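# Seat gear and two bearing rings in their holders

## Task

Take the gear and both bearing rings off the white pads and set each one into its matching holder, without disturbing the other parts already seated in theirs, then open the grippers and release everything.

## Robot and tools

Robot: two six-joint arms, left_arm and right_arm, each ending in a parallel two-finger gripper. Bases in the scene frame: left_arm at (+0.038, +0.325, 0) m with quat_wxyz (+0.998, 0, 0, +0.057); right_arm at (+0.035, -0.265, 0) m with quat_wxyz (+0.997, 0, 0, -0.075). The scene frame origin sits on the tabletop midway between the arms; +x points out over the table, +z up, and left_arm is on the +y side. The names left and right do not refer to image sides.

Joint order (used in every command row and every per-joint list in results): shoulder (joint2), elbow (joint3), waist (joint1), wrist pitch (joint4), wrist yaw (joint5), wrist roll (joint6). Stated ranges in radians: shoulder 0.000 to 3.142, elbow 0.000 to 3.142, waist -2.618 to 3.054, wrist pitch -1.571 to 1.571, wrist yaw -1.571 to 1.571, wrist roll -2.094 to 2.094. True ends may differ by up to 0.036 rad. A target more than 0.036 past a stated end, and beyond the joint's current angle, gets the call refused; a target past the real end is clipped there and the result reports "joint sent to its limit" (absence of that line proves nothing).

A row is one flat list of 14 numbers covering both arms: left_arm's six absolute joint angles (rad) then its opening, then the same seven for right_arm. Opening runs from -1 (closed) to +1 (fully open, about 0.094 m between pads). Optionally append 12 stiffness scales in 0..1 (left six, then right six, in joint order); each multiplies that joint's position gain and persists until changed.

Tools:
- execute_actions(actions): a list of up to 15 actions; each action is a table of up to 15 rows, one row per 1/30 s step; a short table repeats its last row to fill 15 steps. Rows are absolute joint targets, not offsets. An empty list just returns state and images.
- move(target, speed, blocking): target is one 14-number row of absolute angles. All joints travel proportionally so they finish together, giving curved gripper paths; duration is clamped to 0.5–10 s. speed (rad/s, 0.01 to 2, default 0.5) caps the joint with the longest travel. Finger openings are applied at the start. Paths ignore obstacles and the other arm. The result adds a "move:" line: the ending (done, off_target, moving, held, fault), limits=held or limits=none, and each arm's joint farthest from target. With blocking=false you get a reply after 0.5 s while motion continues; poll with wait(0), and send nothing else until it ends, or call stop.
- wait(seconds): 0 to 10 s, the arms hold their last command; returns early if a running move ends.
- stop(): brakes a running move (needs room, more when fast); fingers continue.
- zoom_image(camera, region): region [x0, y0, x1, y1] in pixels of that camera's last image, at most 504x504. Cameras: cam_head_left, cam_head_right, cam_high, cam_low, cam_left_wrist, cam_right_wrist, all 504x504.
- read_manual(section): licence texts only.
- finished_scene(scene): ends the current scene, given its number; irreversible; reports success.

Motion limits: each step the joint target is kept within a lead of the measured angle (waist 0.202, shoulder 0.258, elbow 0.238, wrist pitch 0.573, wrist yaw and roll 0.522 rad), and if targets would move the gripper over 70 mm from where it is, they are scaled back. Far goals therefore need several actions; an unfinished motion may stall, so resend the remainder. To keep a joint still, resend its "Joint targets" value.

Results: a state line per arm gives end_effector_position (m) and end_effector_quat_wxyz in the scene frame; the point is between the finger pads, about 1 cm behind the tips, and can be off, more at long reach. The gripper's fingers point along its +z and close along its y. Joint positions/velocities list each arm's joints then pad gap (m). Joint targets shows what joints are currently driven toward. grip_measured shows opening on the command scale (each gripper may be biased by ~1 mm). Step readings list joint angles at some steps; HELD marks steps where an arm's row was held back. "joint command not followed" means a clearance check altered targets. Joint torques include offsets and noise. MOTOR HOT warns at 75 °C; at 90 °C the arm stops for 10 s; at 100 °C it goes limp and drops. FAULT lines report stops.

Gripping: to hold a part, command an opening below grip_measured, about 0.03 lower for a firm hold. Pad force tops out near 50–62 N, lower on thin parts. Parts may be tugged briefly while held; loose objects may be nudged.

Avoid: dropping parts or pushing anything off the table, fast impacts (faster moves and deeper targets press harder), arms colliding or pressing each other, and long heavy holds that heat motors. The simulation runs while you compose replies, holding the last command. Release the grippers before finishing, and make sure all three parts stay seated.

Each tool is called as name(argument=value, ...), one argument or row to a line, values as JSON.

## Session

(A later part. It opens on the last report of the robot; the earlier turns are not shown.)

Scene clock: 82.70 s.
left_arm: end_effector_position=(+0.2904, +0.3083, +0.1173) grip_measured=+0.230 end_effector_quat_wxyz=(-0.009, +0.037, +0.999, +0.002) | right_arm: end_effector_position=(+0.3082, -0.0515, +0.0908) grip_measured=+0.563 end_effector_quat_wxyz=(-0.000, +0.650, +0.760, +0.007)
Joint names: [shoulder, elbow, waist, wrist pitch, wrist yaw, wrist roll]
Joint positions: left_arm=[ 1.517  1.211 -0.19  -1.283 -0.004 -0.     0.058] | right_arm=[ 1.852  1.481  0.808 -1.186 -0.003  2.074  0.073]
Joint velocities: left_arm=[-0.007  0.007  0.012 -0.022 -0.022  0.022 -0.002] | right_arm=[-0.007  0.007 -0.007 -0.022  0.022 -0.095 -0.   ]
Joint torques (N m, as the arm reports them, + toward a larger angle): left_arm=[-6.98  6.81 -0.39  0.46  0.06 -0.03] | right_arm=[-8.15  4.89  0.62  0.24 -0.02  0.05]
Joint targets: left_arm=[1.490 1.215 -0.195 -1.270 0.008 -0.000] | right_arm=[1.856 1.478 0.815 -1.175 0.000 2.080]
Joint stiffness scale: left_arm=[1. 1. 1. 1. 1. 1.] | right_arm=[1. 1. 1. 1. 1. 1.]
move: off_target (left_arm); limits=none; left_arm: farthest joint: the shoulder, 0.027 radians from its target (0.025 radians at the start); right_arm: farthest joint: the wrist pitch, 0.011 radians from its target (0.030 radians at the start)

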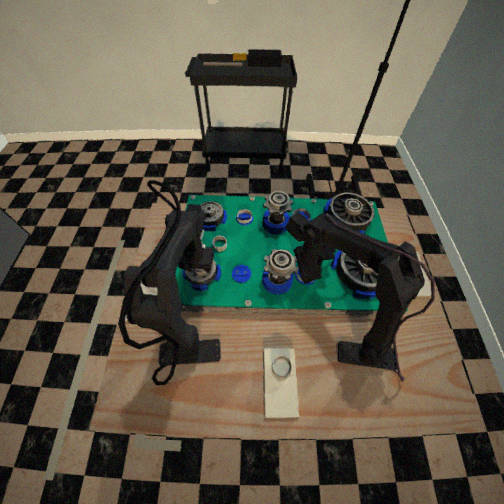

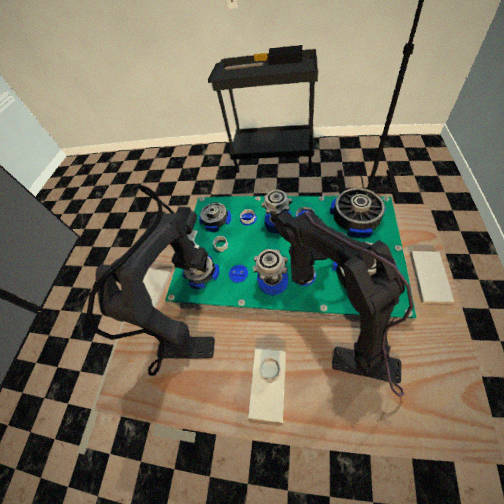

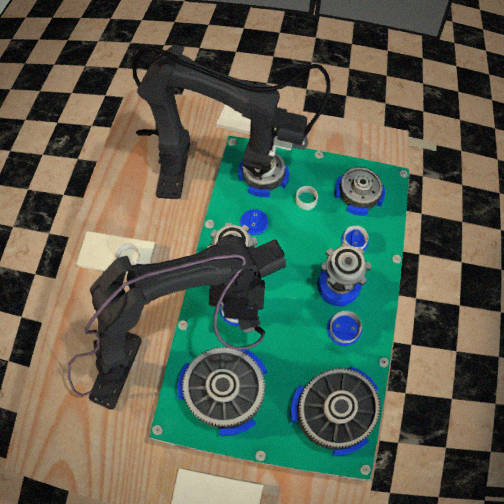

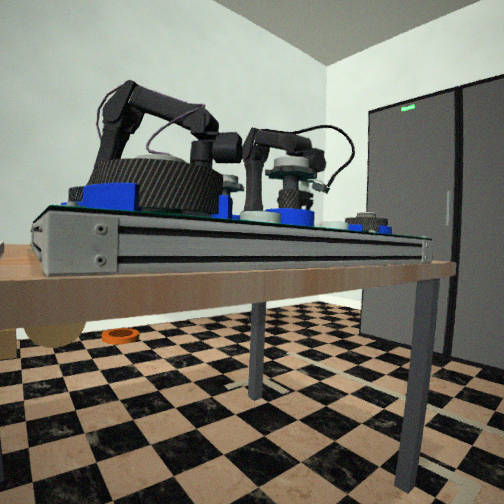

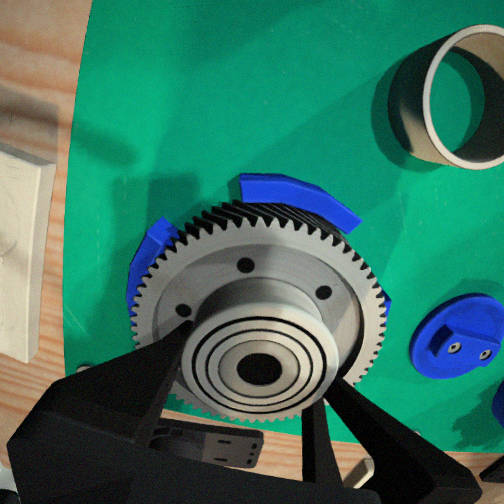

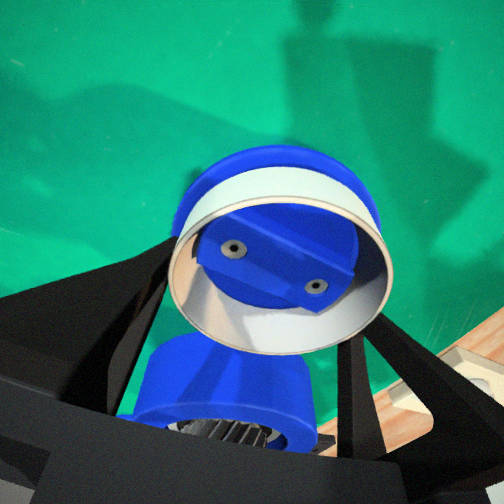

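move(
  target=[1.505,1.215,-0.192,-1.28,0.008,0,0.38,1.856,1.458,0.815,-1.157,0,2.08,0.53],
  speed=0.04,
)

Scene clock: 83.77 s.
left_arm: end_effector_position=(+0.2903, +0.3074, +0.1173) grip_measured=+0.378 end_effector_quat_wxyz=(-0.009, +0.037, +0.999, +0.000) | right_arm: end_effector_position=(+0.3090, -0.0508, +0.0893) grip_measured=+0.563 end_effector_quat_wxyz=(+0.000, +0.651, +0.759, +0.009)
Joint names: [shoulder, elbow, waist, wrist pitch, wrist yaw, wrist roll]
Joint positions: left_arm=[ 1.517  1.211 -0.19  -1.283  0.001 -0.     0.065] | right_arm=[ 1.852  1.475  0.808 -1.175 -0.003  2.074  0.073]
Joint velocities: left_arm=[-0.002 -0.007 -0.007 -0.051  0.022 -0.007 -0.001] | right_arm=[ 0.002  0.002 -0.017 -0.081 -0.007  0.022  0.   ]
Joint torques (N m, as the arm reports them, + toward a larger angle): left_arm=[-5.8   6.79 -0.17  0.37  0.03 -0.02] | right_arm=[-8.14  3.87  0.58  0.31 -0.02  0.04]
Joint targets: left_arm=[1.505 1.215 -0.192 -1.280 0.008 -0.000] | right_arm=[1.856 1.458 0.815 -1.157 0.000 2.080]
Joint stiffness scale: left_arm=[1. 1. 1. 1. 1. 1.] | right_arm=[1. 1. 1. 1. 1. 1.]
move: done; limits=none; left_arm: farthest joint: the shoulder, 0.012 radians from its target (0.012 radians at the start); right_arm: farthest joint: the wrist pitch, 0.018 radians from its target (0.029 radians at the start)

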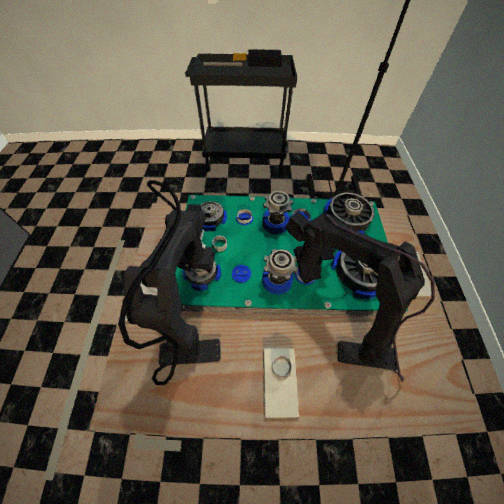

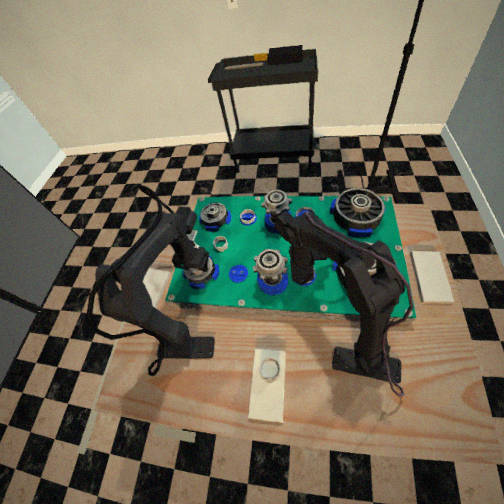

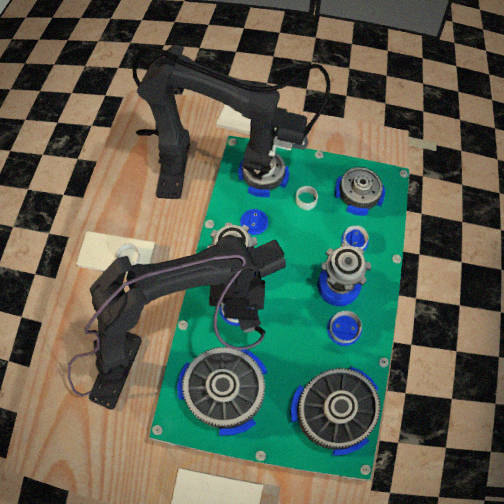

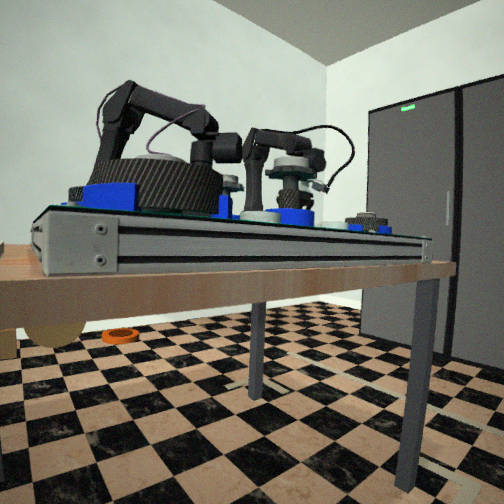

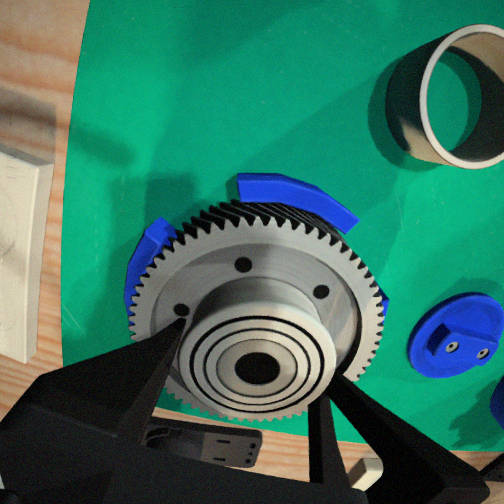

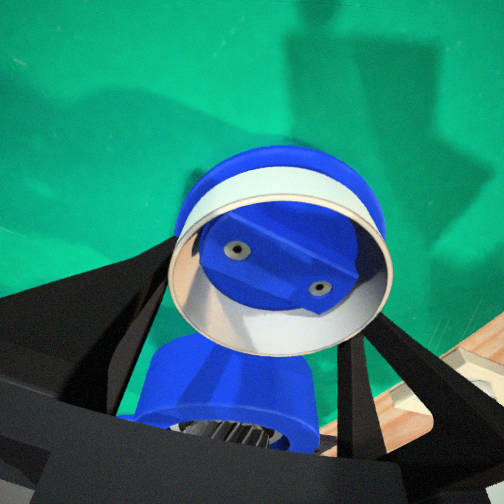

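move(
  target=[1.51,1.41,-0.192,-1.455,0.008,0,0.38,1.852,1.478,0.812,-1.178,0,2.08,0.8],
  speed=0.2,
)

Scene clock: 85.93 s.
left_arm: end_effector_position=(+0.2908, +0.3073, +0.1589) grip_measured=+0.378 end_effector_quat_wxyz=(-0.007, +0.037, +0.999, -0.000) | right_arm: end_effector_position=(+0.3090, -0.0508, +0.0893) grip_measured=+0.798 end_effector_quat_wxyz=(+0.000, +0.651, +0.759, +0.009)
Joint names: [shoulder, elbow, waist, wrist pitch, wrist yaw, wrist roll]
Joint positions: left_arm=[ 1.517  1.376 -0.19  -1.443  0.001 -0.     0.065] | right_arm=[ 1.852  1.475  0.808 -1.175 -0.003  2.074  0.084]
Joint velocities: left_arm=[-0.002 -0.032  0.002  0.051 -0.066  0.007 -0.001] | right_arm=[ 0.017 -0.002  0.002 -0.037 -0.022 -0.007 -0.   ]
Joint torques (N m, as the arm reports them, + toward a larger angle): left_arm=[-5.41  9.5  -0.14  0.18  0.04 -0.02] | right_arm=[-8.51  5.27  0.37  0.11 -0.02  0.06]
Joint targets: left_arm=[1.510 1.410 -0.192 -1.455 0.008 0.000] | right_arm=[1.852 1.478 0.812 -1.178 -0.000 2.080]
Joint stiffness scale: left_arm=[1. 1. 1. 1. 1. 1.] | right_arm=[1. 1. 1. 1. 1. 1.]
move: off_target (left_arm); limits=none; left_arm: farthest joint: the elbow, 0.034 radians from its target (0.199 radians at the start); right_arm: farthest joint: the wrist roll, 0.006 radians from its target (0.006 radians at the start)

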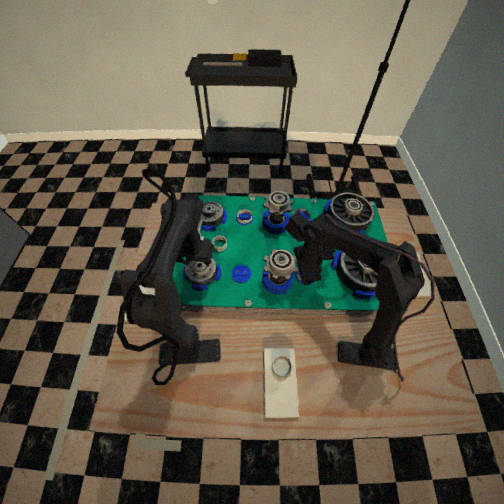

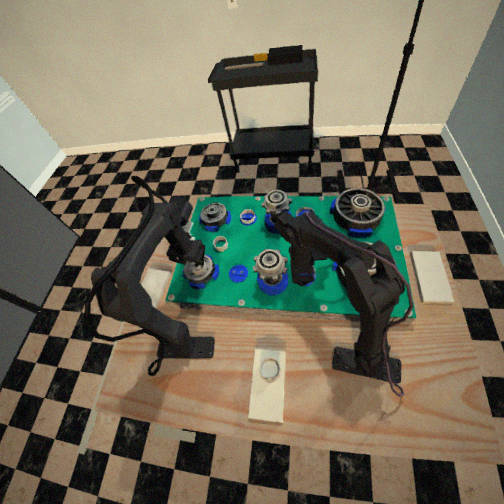

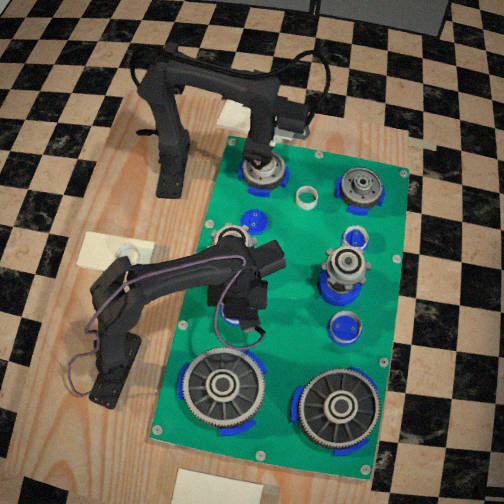

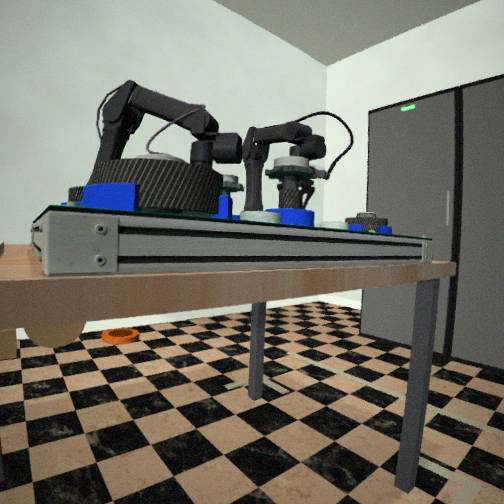

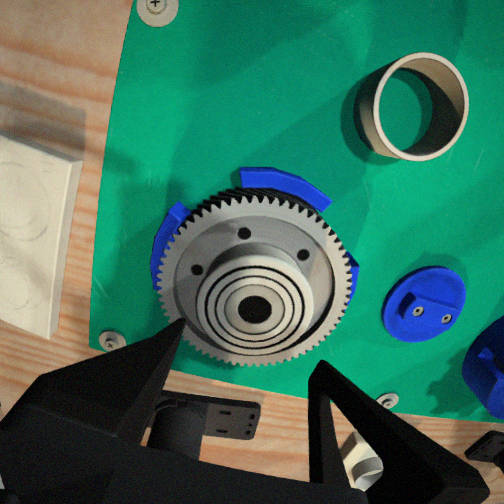

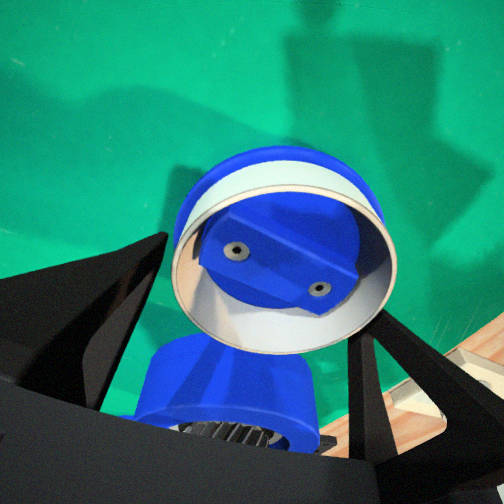

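move(
  target=[1.285,1.195,-0.4,-1.475,0.008,-2.0,0.75,1.869,1.813,0.812,-1.494,0,2.08,0.8],
  speed=1.0,
)

Scene clock: 92.37 s.
left_arm: end_effector_position=(+0.2358, +0.2695, +0.1610) grip_measured=+0.748 end_effector_quat_wxyz=(-0.001, +0.757, -0.654, +0.009) | right_arm: end_effector_position=(+0.3107, -0.0495, +0.1635) grip_measured=+0.798 end_effector_quat_wxyz=(+0.000, +0.651, +0.759, +0.009)
Joint names: [shoulder, elbow, waist, wrist pitch, wrist yaw, wrist roll]
Joint positions: left_arm=[ 1.309  1.211 -0.39  -1.456  0.006 -1.992  0.082] | right_arm=[ 1.864  1.785  0.808 -1.473 -0.003  2.074  0.084]
Joint velocities: left_arm=[ 0.002 -0.007 -0.012  0.007  0.066 -0.007  0.001] | right_arm=[-0.012  0.002 -0.002 -0.11   0.007 -0.022  0.   ]
Joint torques (N m, as the arm reports them, + toward a larger angle): left_arm=[-5.09  5.02 -0.71  0.16 -0.01 -0.12] | right_arm=[-8.18  6.87  0.36 -0.07 -0.01  0.04]
Joint targets: left_arm=[1.285 1.195 -0.400 -1.475 0.008 -2.000] | right_arm=[1.869 1.813 0.812 -1.494 0.000 2.080]
Joint stiffness scale: left_arm=[1. 1. 1. 1. 1. 1.] | right_arm=[1. 1. 1. 1. 1. 1.]
move: off_target (left_arm, right_arm); limits=none; left_arm: farthest joint: the shoulder, 0.024 radians from its target (0.232 radians at the start); right_arm: farthest joint: the elbow, 0.028 radians from its target (0.338 radians at the start)

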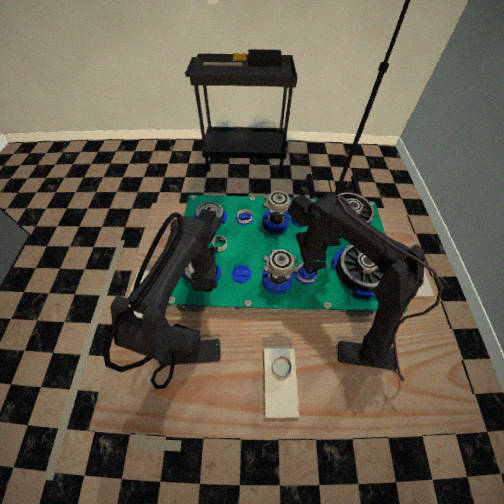

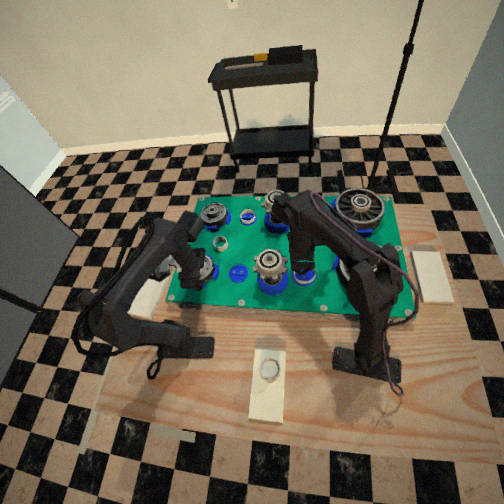

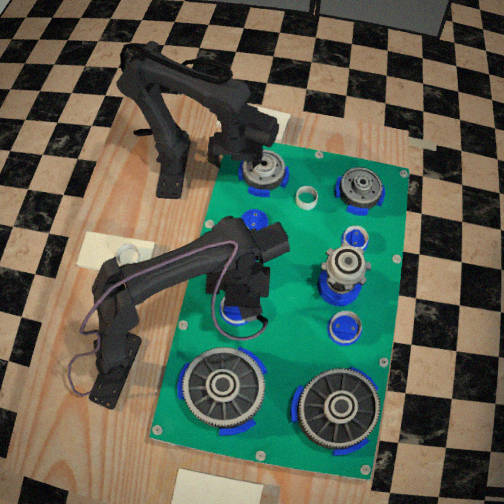

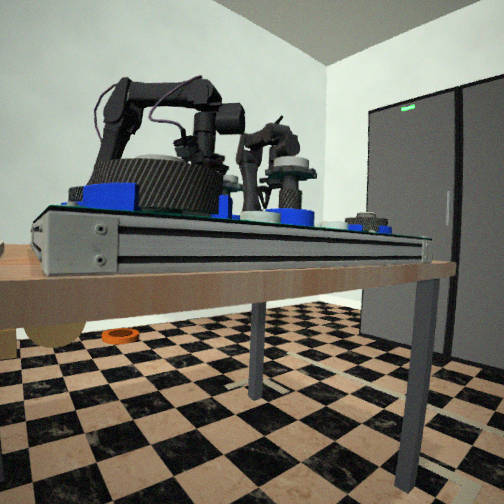

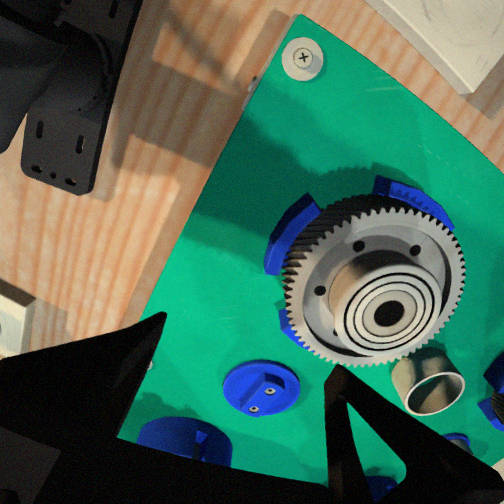

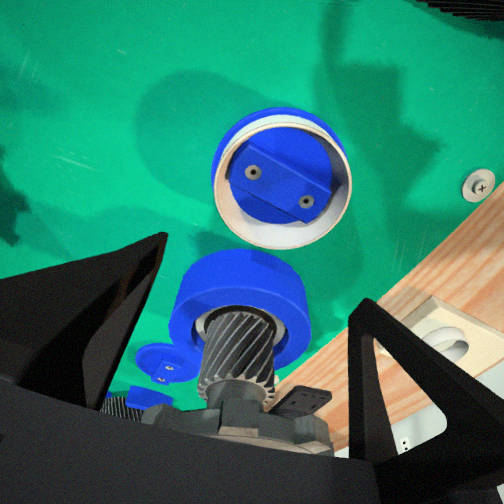

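move(
  target=[1.73,1.39,-1.826,-1.19,0.008,-2.0,0.75,1.47,1.41,-0.3,-1.49,0,0.5,0.8],
  speed=0.9,
)

Scene clock: 95.70 s.
left_arm: end_effector_position=(-0.0073, +0.0172, +0.0982) grip_measured=+0.748 end_effector_quat_wxyz=(-0.007, -0.140, +0.990, +0.000) | right_arm: end_effector_position=(+0.2629, -0.3713, +0.1732) grip_measured=+0.798 end_effector_quat_wxyz=(+0.005, +0.458, +0.889, +0.003)
Joint names: [shoulder, elbow, waist, wrist pitch, wrist yaw, wrist roll]
Joint positions: left_arm=[ 1.726  1.355 -1.827 -1.196  0.014 -1.992  0.082] | right_arm=[ 1.497  1.415 -0.296 -1.479 -0.006  0.506  0.084]
Joint velocities: left_arm=[ 0.007 -0.007 -0.022  0.051 -0.037 -0.022 -0.001] | right_arm=[-0.007 -0.017 -0.007  0.007 -0.007  0.007 -0.   ]
Joint torques (N m, as the arm reports them, + toward a larger angle): left_arm=[-6.25  9.66  0.13  0.43 -0.08 -0.1 ] | right_arm=[-7.56  4.63 -0.36  0.01  0.02 -0.1 ]
Joint targets: left_arm=[1.730 1.390 -1.826 -1.190 0.008 -2.000] | right_arm=[1.470 1.410 -0.300 -1.490 -0.000 0.500]
Joint stiffness scale: left_arm=[1. 1. 1. 1. 1. 1.] | right_arm=[1. 1. 1. 1. 1. 1.]
move: off_target (left_arm, right_arm); limits=none; left_arm: farthest joint: the elbow, 0.035 radians from its target (0.179 radians at the start); right_arm: farthest joint: the shoulder, 0.027 radians from its target (0.394 radians at the start)

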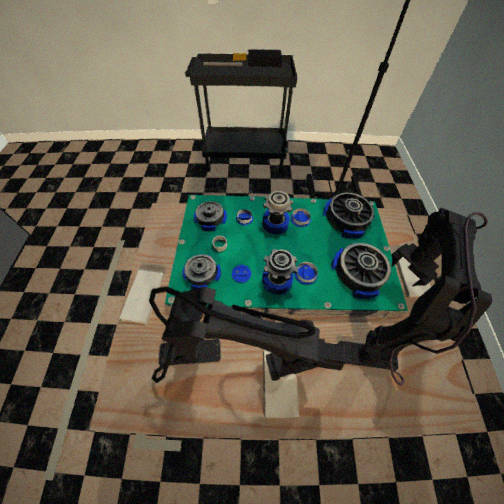

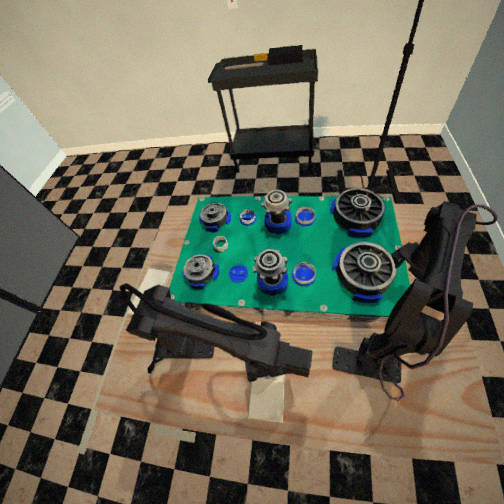

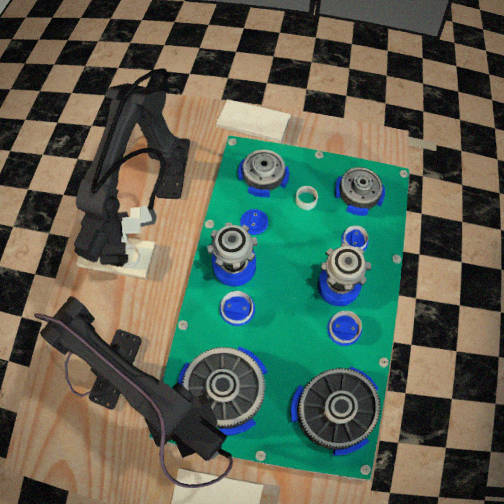

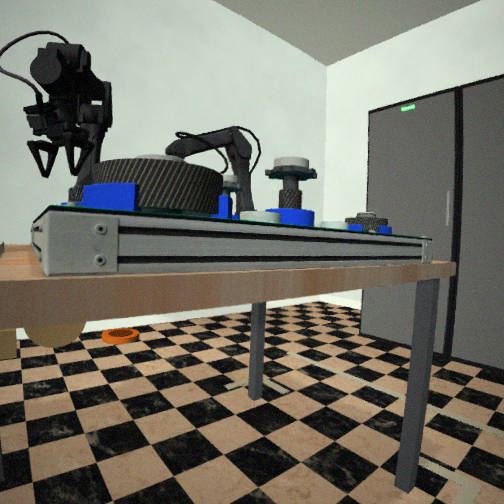

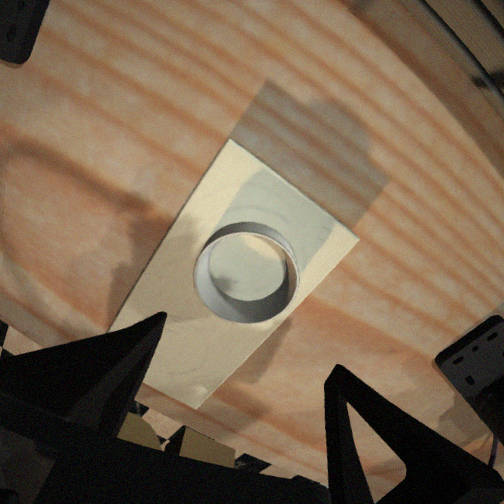

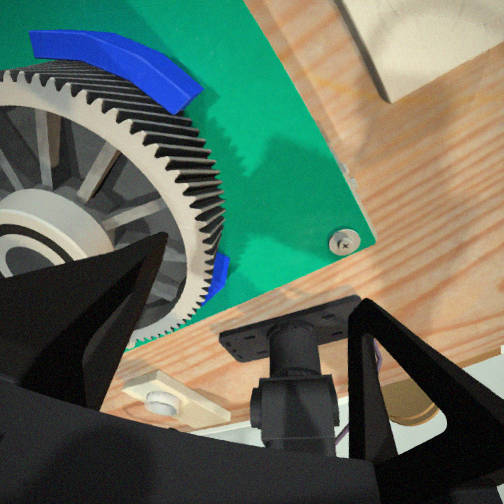

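zoom_image(
  camera="cam_left_wrist",
  region=[170,200,330,340],
)

Region (170, 200, 330, 340) of cam_left_wrist's 504x504 image, scaled by 3.150, with more detail than that image has; it fills the top 441 rows of this view, and the rest is white.

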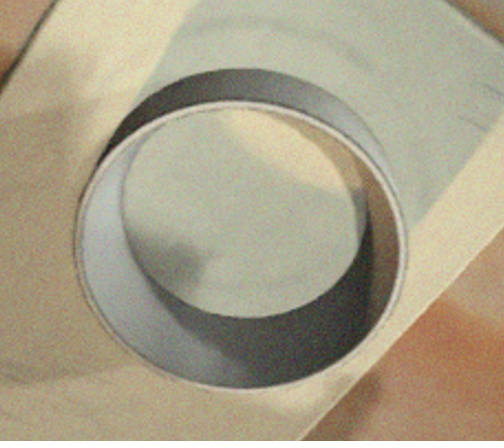

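move(
  target=[1.78,1.155,-1.848,-0.95,0.008,-2.0,0.75,1.47,1.41,-0.3,-1.49,0,0.5,0.8],
  speed=0.25,
)

Scene clock: 98.67 s.
left_arm: end_effector_position=(-0.0109, +0.0183, +0.0384) grip_measured=+0.748 end_effector_quat_wxyz=(-0.008, -0.134, +0.991, -0.002) | right_arm: end_effector_position=(+0.2629, -0.3713, +0.1732) grip_measured=+0.798 end_effector_quat_wxyz=(+0.005, +0.458, +0.889, +0.003)
Joint names: [shoulder, elbow, waist, wrist pitch, wrist yaw, wrist roll]
Joint positions: left_arm=[ 1.775  1.169 -1.839 -0.956  0.014 -1.992  0.082] | right_arm=[ 1.497  1.415 -0.296 -1.479 -0.006  0.506  0.084]
Joint velocities: left_arm=[-0.007 -0.012  0.007 -0.007  0.037  0.022 -0.001] | right_arm=[ 0.007  0.037  0.012  0.007 -0.081 -0.022 -0.001]
Joint torques (N m, as the arm reports them, + toward a larger angle): left_arm=[-6.33  4.92 -0.7   0.43 -0.06 -0.14] | right_arm=[-7.5   4.69 -0.39  0.02  0.02 -0.09]
Joint targets: left_arm=[1.780 1.155 -1.848 -0.950 0.008 -2.000] | right_arm=[1.470 1.410 -0.300 -1.490 0.000 0.500]
Joint stiffness scale: left_arm=[1. 1. 1. 1. 1. 1.] | right_arm=[1. 1. 1. 1. 1. 1.]
move: off_target (right_arm); limits=none; left_arm: farthest joint: the elbow, 0.014 radians from its target (0.200 radians at the start); right_arm: farthest joint: the shoulder, 0.027 radians from its target (0.027 radians at the start)

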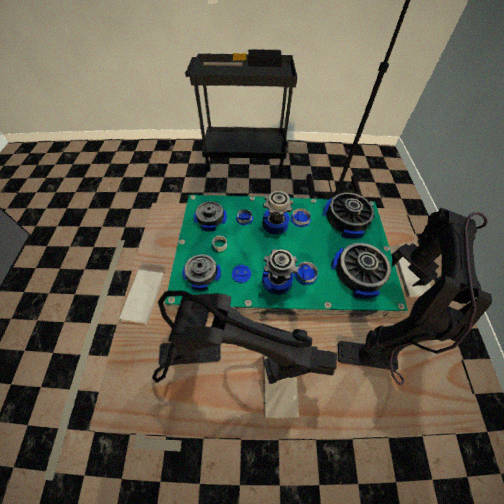

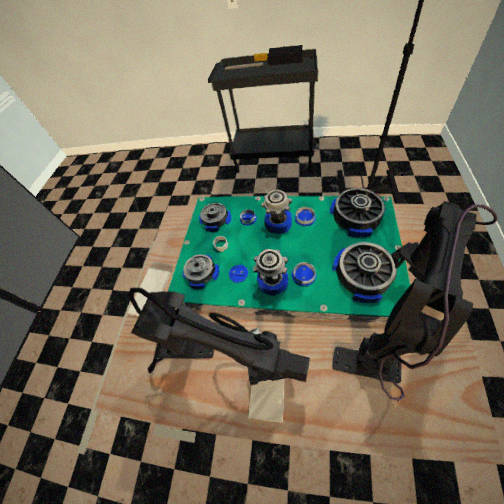

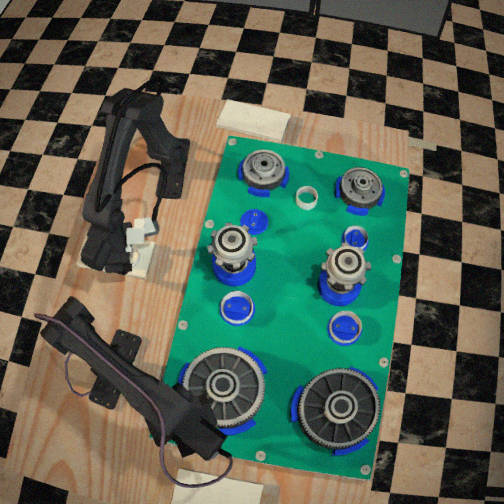

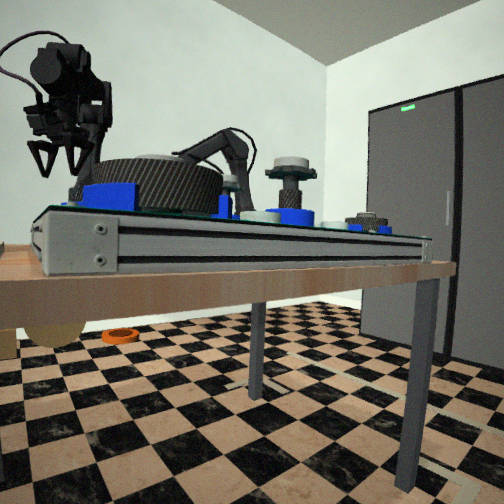

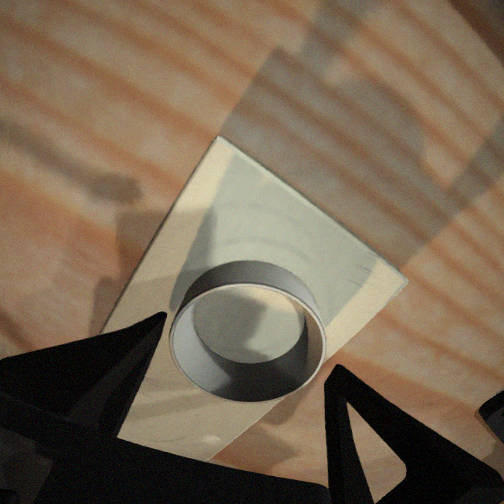

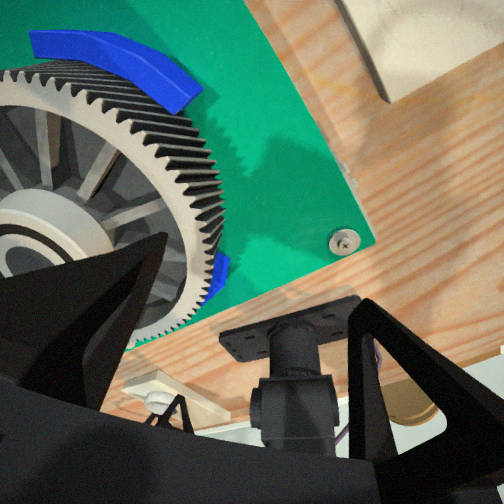

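execute_actions(
  actions=[
    [[1.782,1.148,-1.848,-0.945,0.008,-2.0,0.75,1.47,1.41,-0.3,-1.49,0,0.5,0.8],[1.784,1.14,-1.848,-0.937,0.008,-2.0,0.75,1.47,1.41,-0.3,-1.49,0,0.5,0.8],[1.786,1.13,-1.848,-0.925,0.008,-2.0,0.75,1.47,1.41,-0.3,-1.49,0,0.5,0.8]],
    [[1.786,1.13,-1.848,-0.925,0.008,-2.0,0.45,1.47,1.41,-0.3,-1.49,0,0.5,0.8]],
    [[1.786,1.13,-1.848,-0.925,0.008,-2.0,0.28,1.47,1.41,-0.3,-1.49,0,0.5,0.8]],
  ],
)

Scene clock: 101.20 s.
left_arm: end_effector_position=(-0.0108, +0.0175, +0.0336) grip_measured=+0.295 end_effector_quat_wxyz=(-0.009, -0.134, +0.991, -0.007) | right_arm: end_effector_position=(+0.2629, -0.3713, +0.1732) grip_measured=+0.798 end_effector_quat_wxyz=(+0.005, +0.458, +0.889, +0.003)
Joint names: [shoulder, elbow, waist, wrist pitch, wrist yaw, wrist roll]
Joint positions: left_arm=[ 1.775  1.149 -1.839 -0.925  0.013 -1.993  0.061] | right_arm=[ 1.497  1.415 -0.296 -1.479 -0.006  0.505  0.084]
Joint velocities: left_arm=[-0.002 -0.027  0.002 -0.022 -0.051 -0.066 -0.001] | right_arm=[ 0.002 -0.007  0.007 -0.139  0.037  0.007  0.001]
Joint torques (N m, as the arm reports them, + toward a larger angle): left_arm=[-5.94  4.52 -0.72  0.39 -0.05 -0.11] | right_arm=[-7.49  4.62 -0.4   0.01  0.02 -0.07]
Joint targets: left_arm=[1.786 1.130 -1.848 -0.925 0.008 -2.000] | right_arm=[1.470 1.410 -0.300 -1.490 0.000 0.500]
Joint stiffness scale: left_arm=[1. 1. 1. 1. 1. 1.] | right_arm=[1. 1. 1. 1. 1. 1.]
Step readings (joint positions; steps 1 to 15: 1st action; 16 to 30: 2nd action; 31 to 45: 3rd action):
0: left_arm=[1.775 1.169 -1.839 -0.956 0.014 -1.992] | right_arm=[1.497 1.415 -0.296 -1.479 -0.006 0.506]
1: left_arm=[1.775 1.169 -1.839 -0.955 0.014 -1.992] | right_arm=[1.497 1.415 -0.296 -1.479 -0.006 0.506]
2: left_arm=[1.775 1.167 -1.839 -0.952 0.014 -1.992] | right_arm=[1.497 1.415 -0.296 -1.479 -0.006 0.506]
4: left_arm=[1.775 1.158 -1.839 -0.942 0.014 -1.992] | right_arm=[1.497 1.415 -0.296 -1.479 -0.006 0.506]
8: left_arm=[1.775 1.149 -1.839 -0.934 0.014 -1.993] | right_arm=[1.497 1.415 -0.296 -1.479 -0.006 0.506]
15: left_arm=[1.775 1.149 -1.839 -0.934 0.014 -1.993] | right_arm=[1.497 1.415 -0.296 -1.479 -0.006 0.505]
16: left_arm=[1.775 1.149 -1.839 -0.933 0.013 -1.993] | right_arm=[1.497 1.415 -0.296 -1.479 -0.006 0.505]
17: left_arm=[1.775 1.149 -1.839 -0.928 0.013 -1.993] | right_arm=[1.497 1.415 -0.296 -1.479 -0.006 0.505]
19: left_arm=[1.775 1.149 -1.839 -0.928 0.013 -1.993] | right_arm=[1.497 1.415 -0.296 -1.479 -0.006 0.505]
23: left_arm=[1.775 1.149 -1.839 -0.928 0.014 -1.993] | right_arm=[1.497 1.415 -0.296 -1.479 -0.006 0.505]
30: left_arm=[1.775 1.149 -1.839 -0.928 0.014 -1.993] | right_arm=[1.497 1.415 -0.296 -1.479 -0.006 0.505]
31: left_arm=[1.775 1.149 -1.839 -0.928 0.014 -1.993] | right_arm=[1.497 1.415 -0.296 -1.479 -0.006 0.505]
32: left_arm=[1.775 1.149 -1.839 -0.925 0.013 -1.993] | right_arm=[1.497 1.415 -0.296 -1.479 -0.006 0.505]
34: left_arm=[1.775 1.149 -1.839 -0.925 0.013 -1.993] | right_arm=[1.497 1.415 -0.296 -1.479 -0.006 0.505]
38: left_arm=[1.775 1.149 -1.839 -0.925 0.013 -1.993] | right_arm=[1.497 1.415 -0.296 -1.479 -0.006 0.505]
45: Joint positions above

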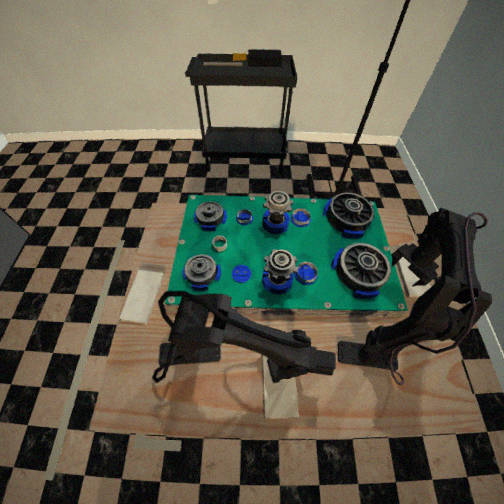

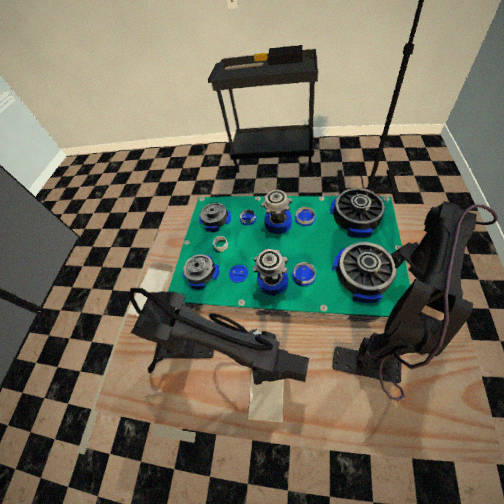

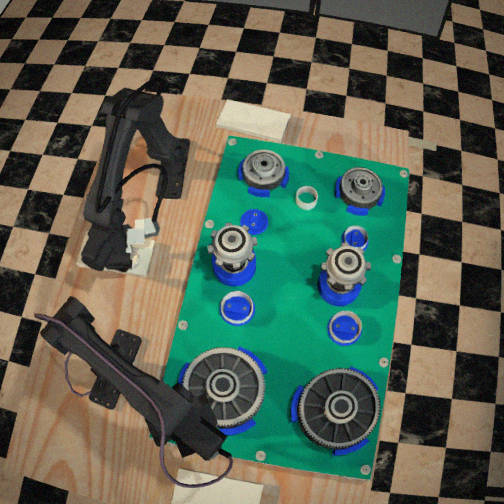

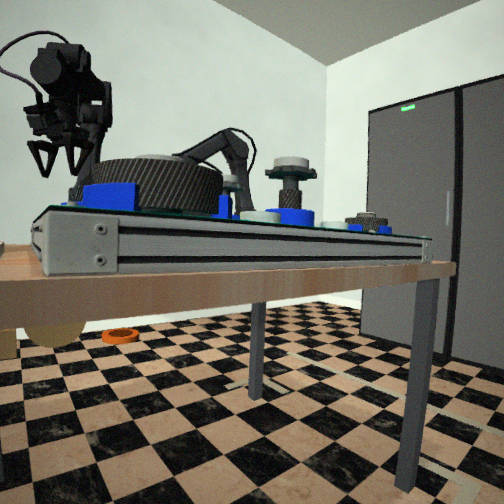

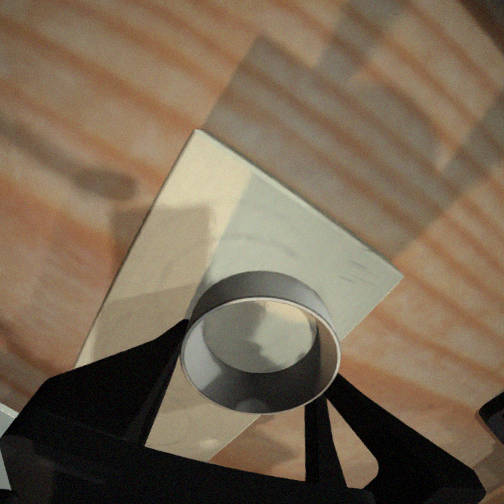

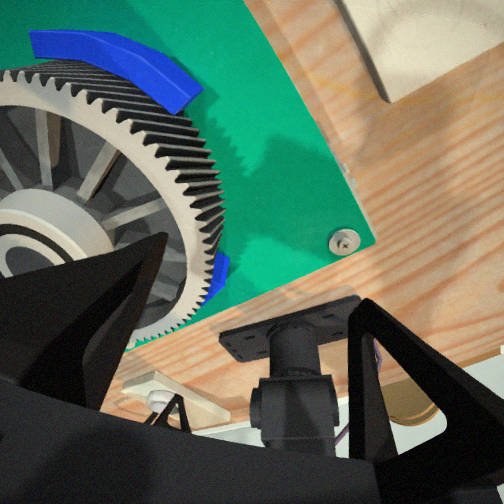

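move(
  target=[1.35,1.18,-1.845,-1.366,0.008,-2.0,0.265,1.47,1.41,-0.3,-1.49,0,0.5,0.8],
  speed=0.45,
)

move(
  target=[1.70,1.455,-0.68,-1.30,0.008,-2.0,0.265,1.47,1.41,-0.3,-1.49,0,0.5,0.8],
  speed=0.7,
)

Scene clock: 103.63 s.
left_arm: end_effector_position=(+0.0032, +0.1075, +0.1336) grip_measured=+0.286 end_effector_quat_wxyz=(-0.007, -0.134, +0.991, -0.001) | right_arm: end_effector_position=(+0.2629, -0.3713, +0.1732) grip_measured=+0.798 end_effector_quat_wxyz=(+0.005, +0.458, +0.889, +0.003)
Joint names: [shoulder, elbow, waist, wrist pitch, wrist yaw, wrist roll]
Joint positions: left_arm=[ 1.37   1.149 -1.839 -1.343  0.013 -1.993  0.06 ] | right_arm=[ 1.497  1.415 -0.296 -1.479 -0.006  0.505  0.084]
Joint velocities: left_arm=[-0.007 -0.012  0.007  0.037 -0.022  0.051  0.   ] | right_arm=[ 0.007  0.002  0.002  0.037 -0.095  0.037  0.   ]
Joint torques (N m, as the arm reports them, + toward a larger angle): left_arm=[-5.3   9.27 -0.5   0.11 -0.07 -0.09] | right_arm=[-7.48  4.61 -0.38  0.01  0.02 -0.08]
Joint targets: left_arm=[1.350 1.180 -1.845 -1.366 0.008 -2.000] | right_arm=[1.470 1.410 -0.300 -1.490 -0.000 0.500]
Joint stiffness scale: left_arm=[1. 1. 1. 1. 1. 1.] | right_arm=[1. 1. 1. 1. 1. 1.]
move: off_target (left_arm, right_arm); limits=none; left_arm: farthest joint: the elbow, 0.031 radians from its target (0.031 radians at the start); right_arm: farthest joint: the shoulder, 0.027 radians from its target (0.027 radians at the start)

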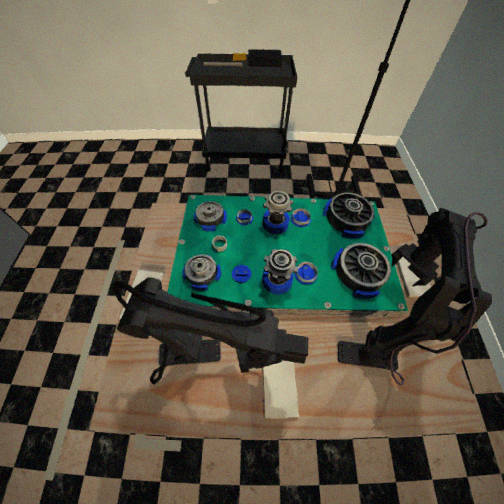

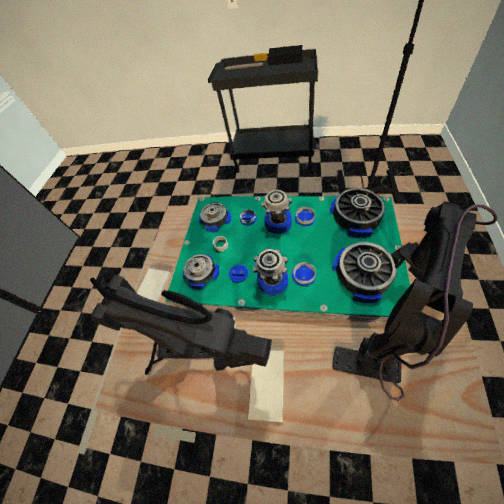

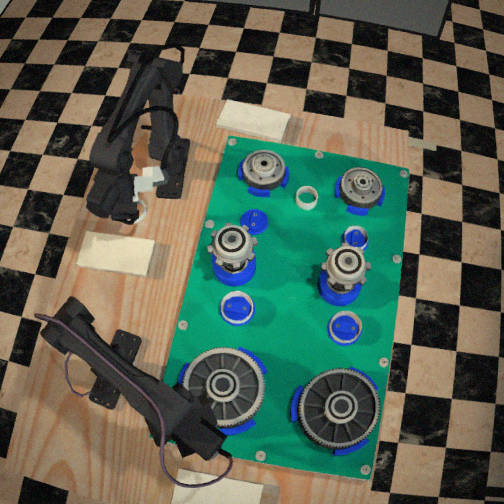

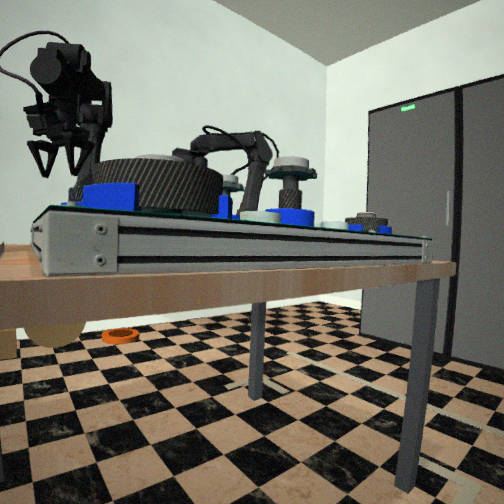

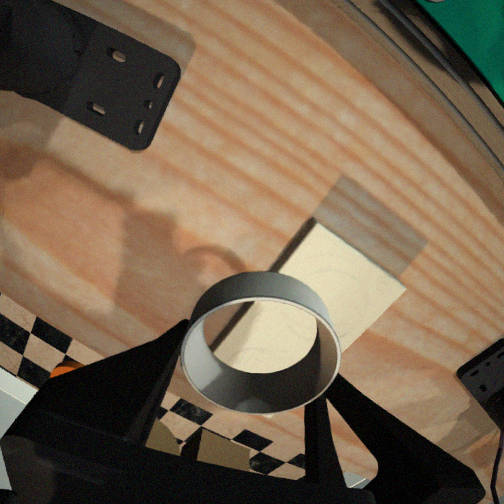

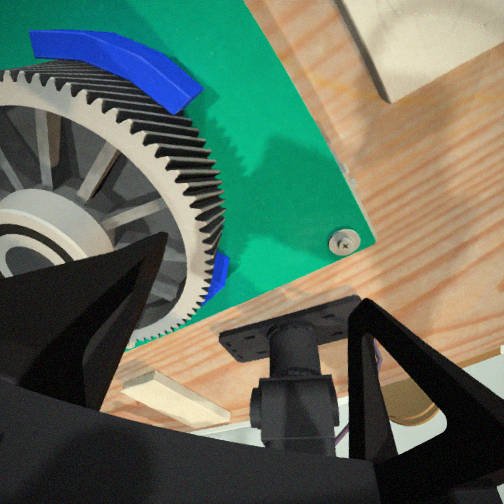

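Scene clock: 105.73 s.
left_arm: end_effector_position=(+0.2920, +0.1623, +0.1221) grip_measured=+0.284 end_effector_quat_wxyz=(-0.010, -0.654, +0.756, +0.004) | right_arm: end_effector_position=(+0.2629, -0.3713, +0.1732) grip_measured=+0.798 end_effector_quat_wxyz=(+0.005, +0.458, +0.889, +0.003)
Joint names: [shoulder, elbow, waist, wrist pitch, wrist yaw, wrist roll]
Joint positions: left_arm=[ 1.698  1.418 -0.68  -1.305  0.017 -1.992  0.06 ] | right_arm=[ 1.497  1.415 -0.296 -1.479 -0.006  0.505  0.084]
Joint velocities: left_arm=[ 0.007  0.007  0.002 -0.066  0.081 -0.022  0.   ] | right_arm=[-0.007 -0.002 -0.022 -0.022 -0.081 -0.022 -0.001]
Joint torques (N m, as the arm reports them, + toward a larger angle): left_arm=[-6.24  9.79  0.    0.39 -0.08 -0.11] | right_arm=[-7.49  4.64 -0.39  0.02  0.01 -0.07]
Joint targets: left_arm=[1.700 1.455 -0.680 -1.300 0.008 -2.000] | right_arm=[1.470 1.410 -0.300 -1.490 0.000 0.500]
Joint stiffness scale: left_arm=[1. 1. 1. 1. 1. 1.] | right_arm=[1. 1. 1. 1. 1. 1.]
move: off_target (left_arm, right_arm); limits=none; left_arm: farthest joint: the elbow, 0.037 radians from its target (0.306 radians at the start); right_arm: farthest joint: the shoulder, 0.027 radians from its target (0.027 radians at the start)

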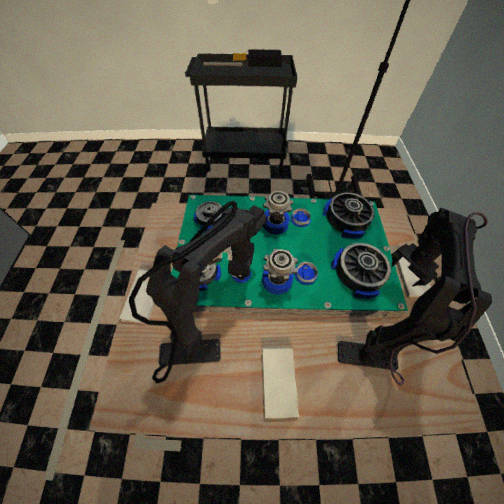

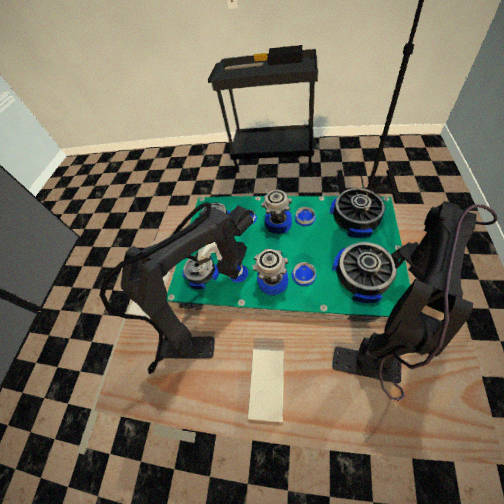

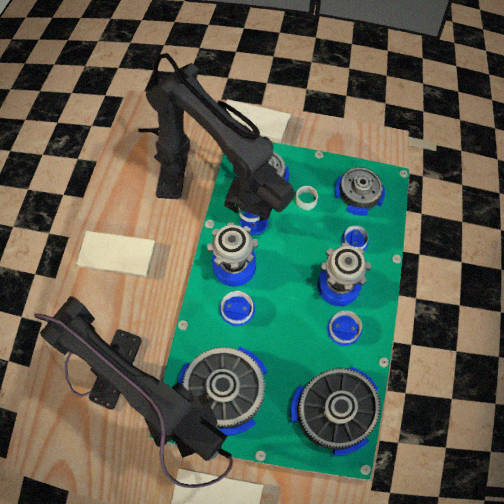

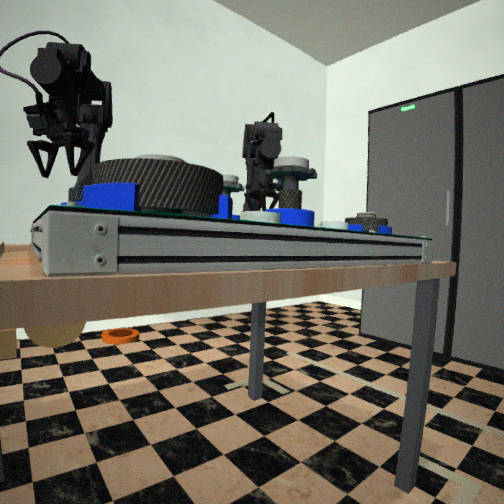

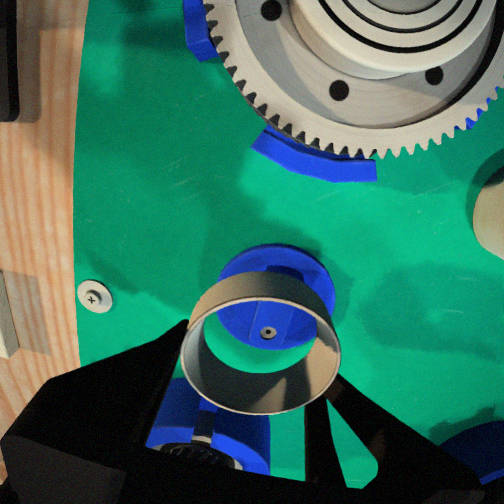

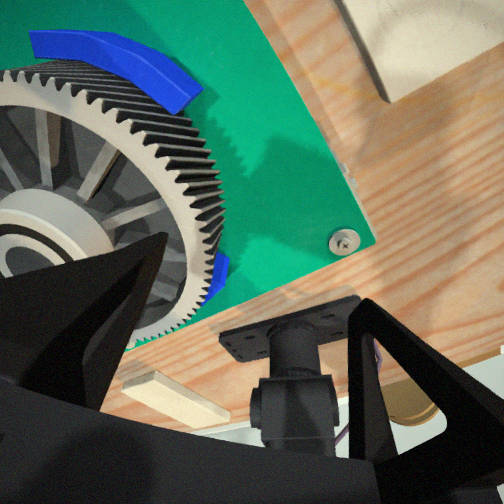

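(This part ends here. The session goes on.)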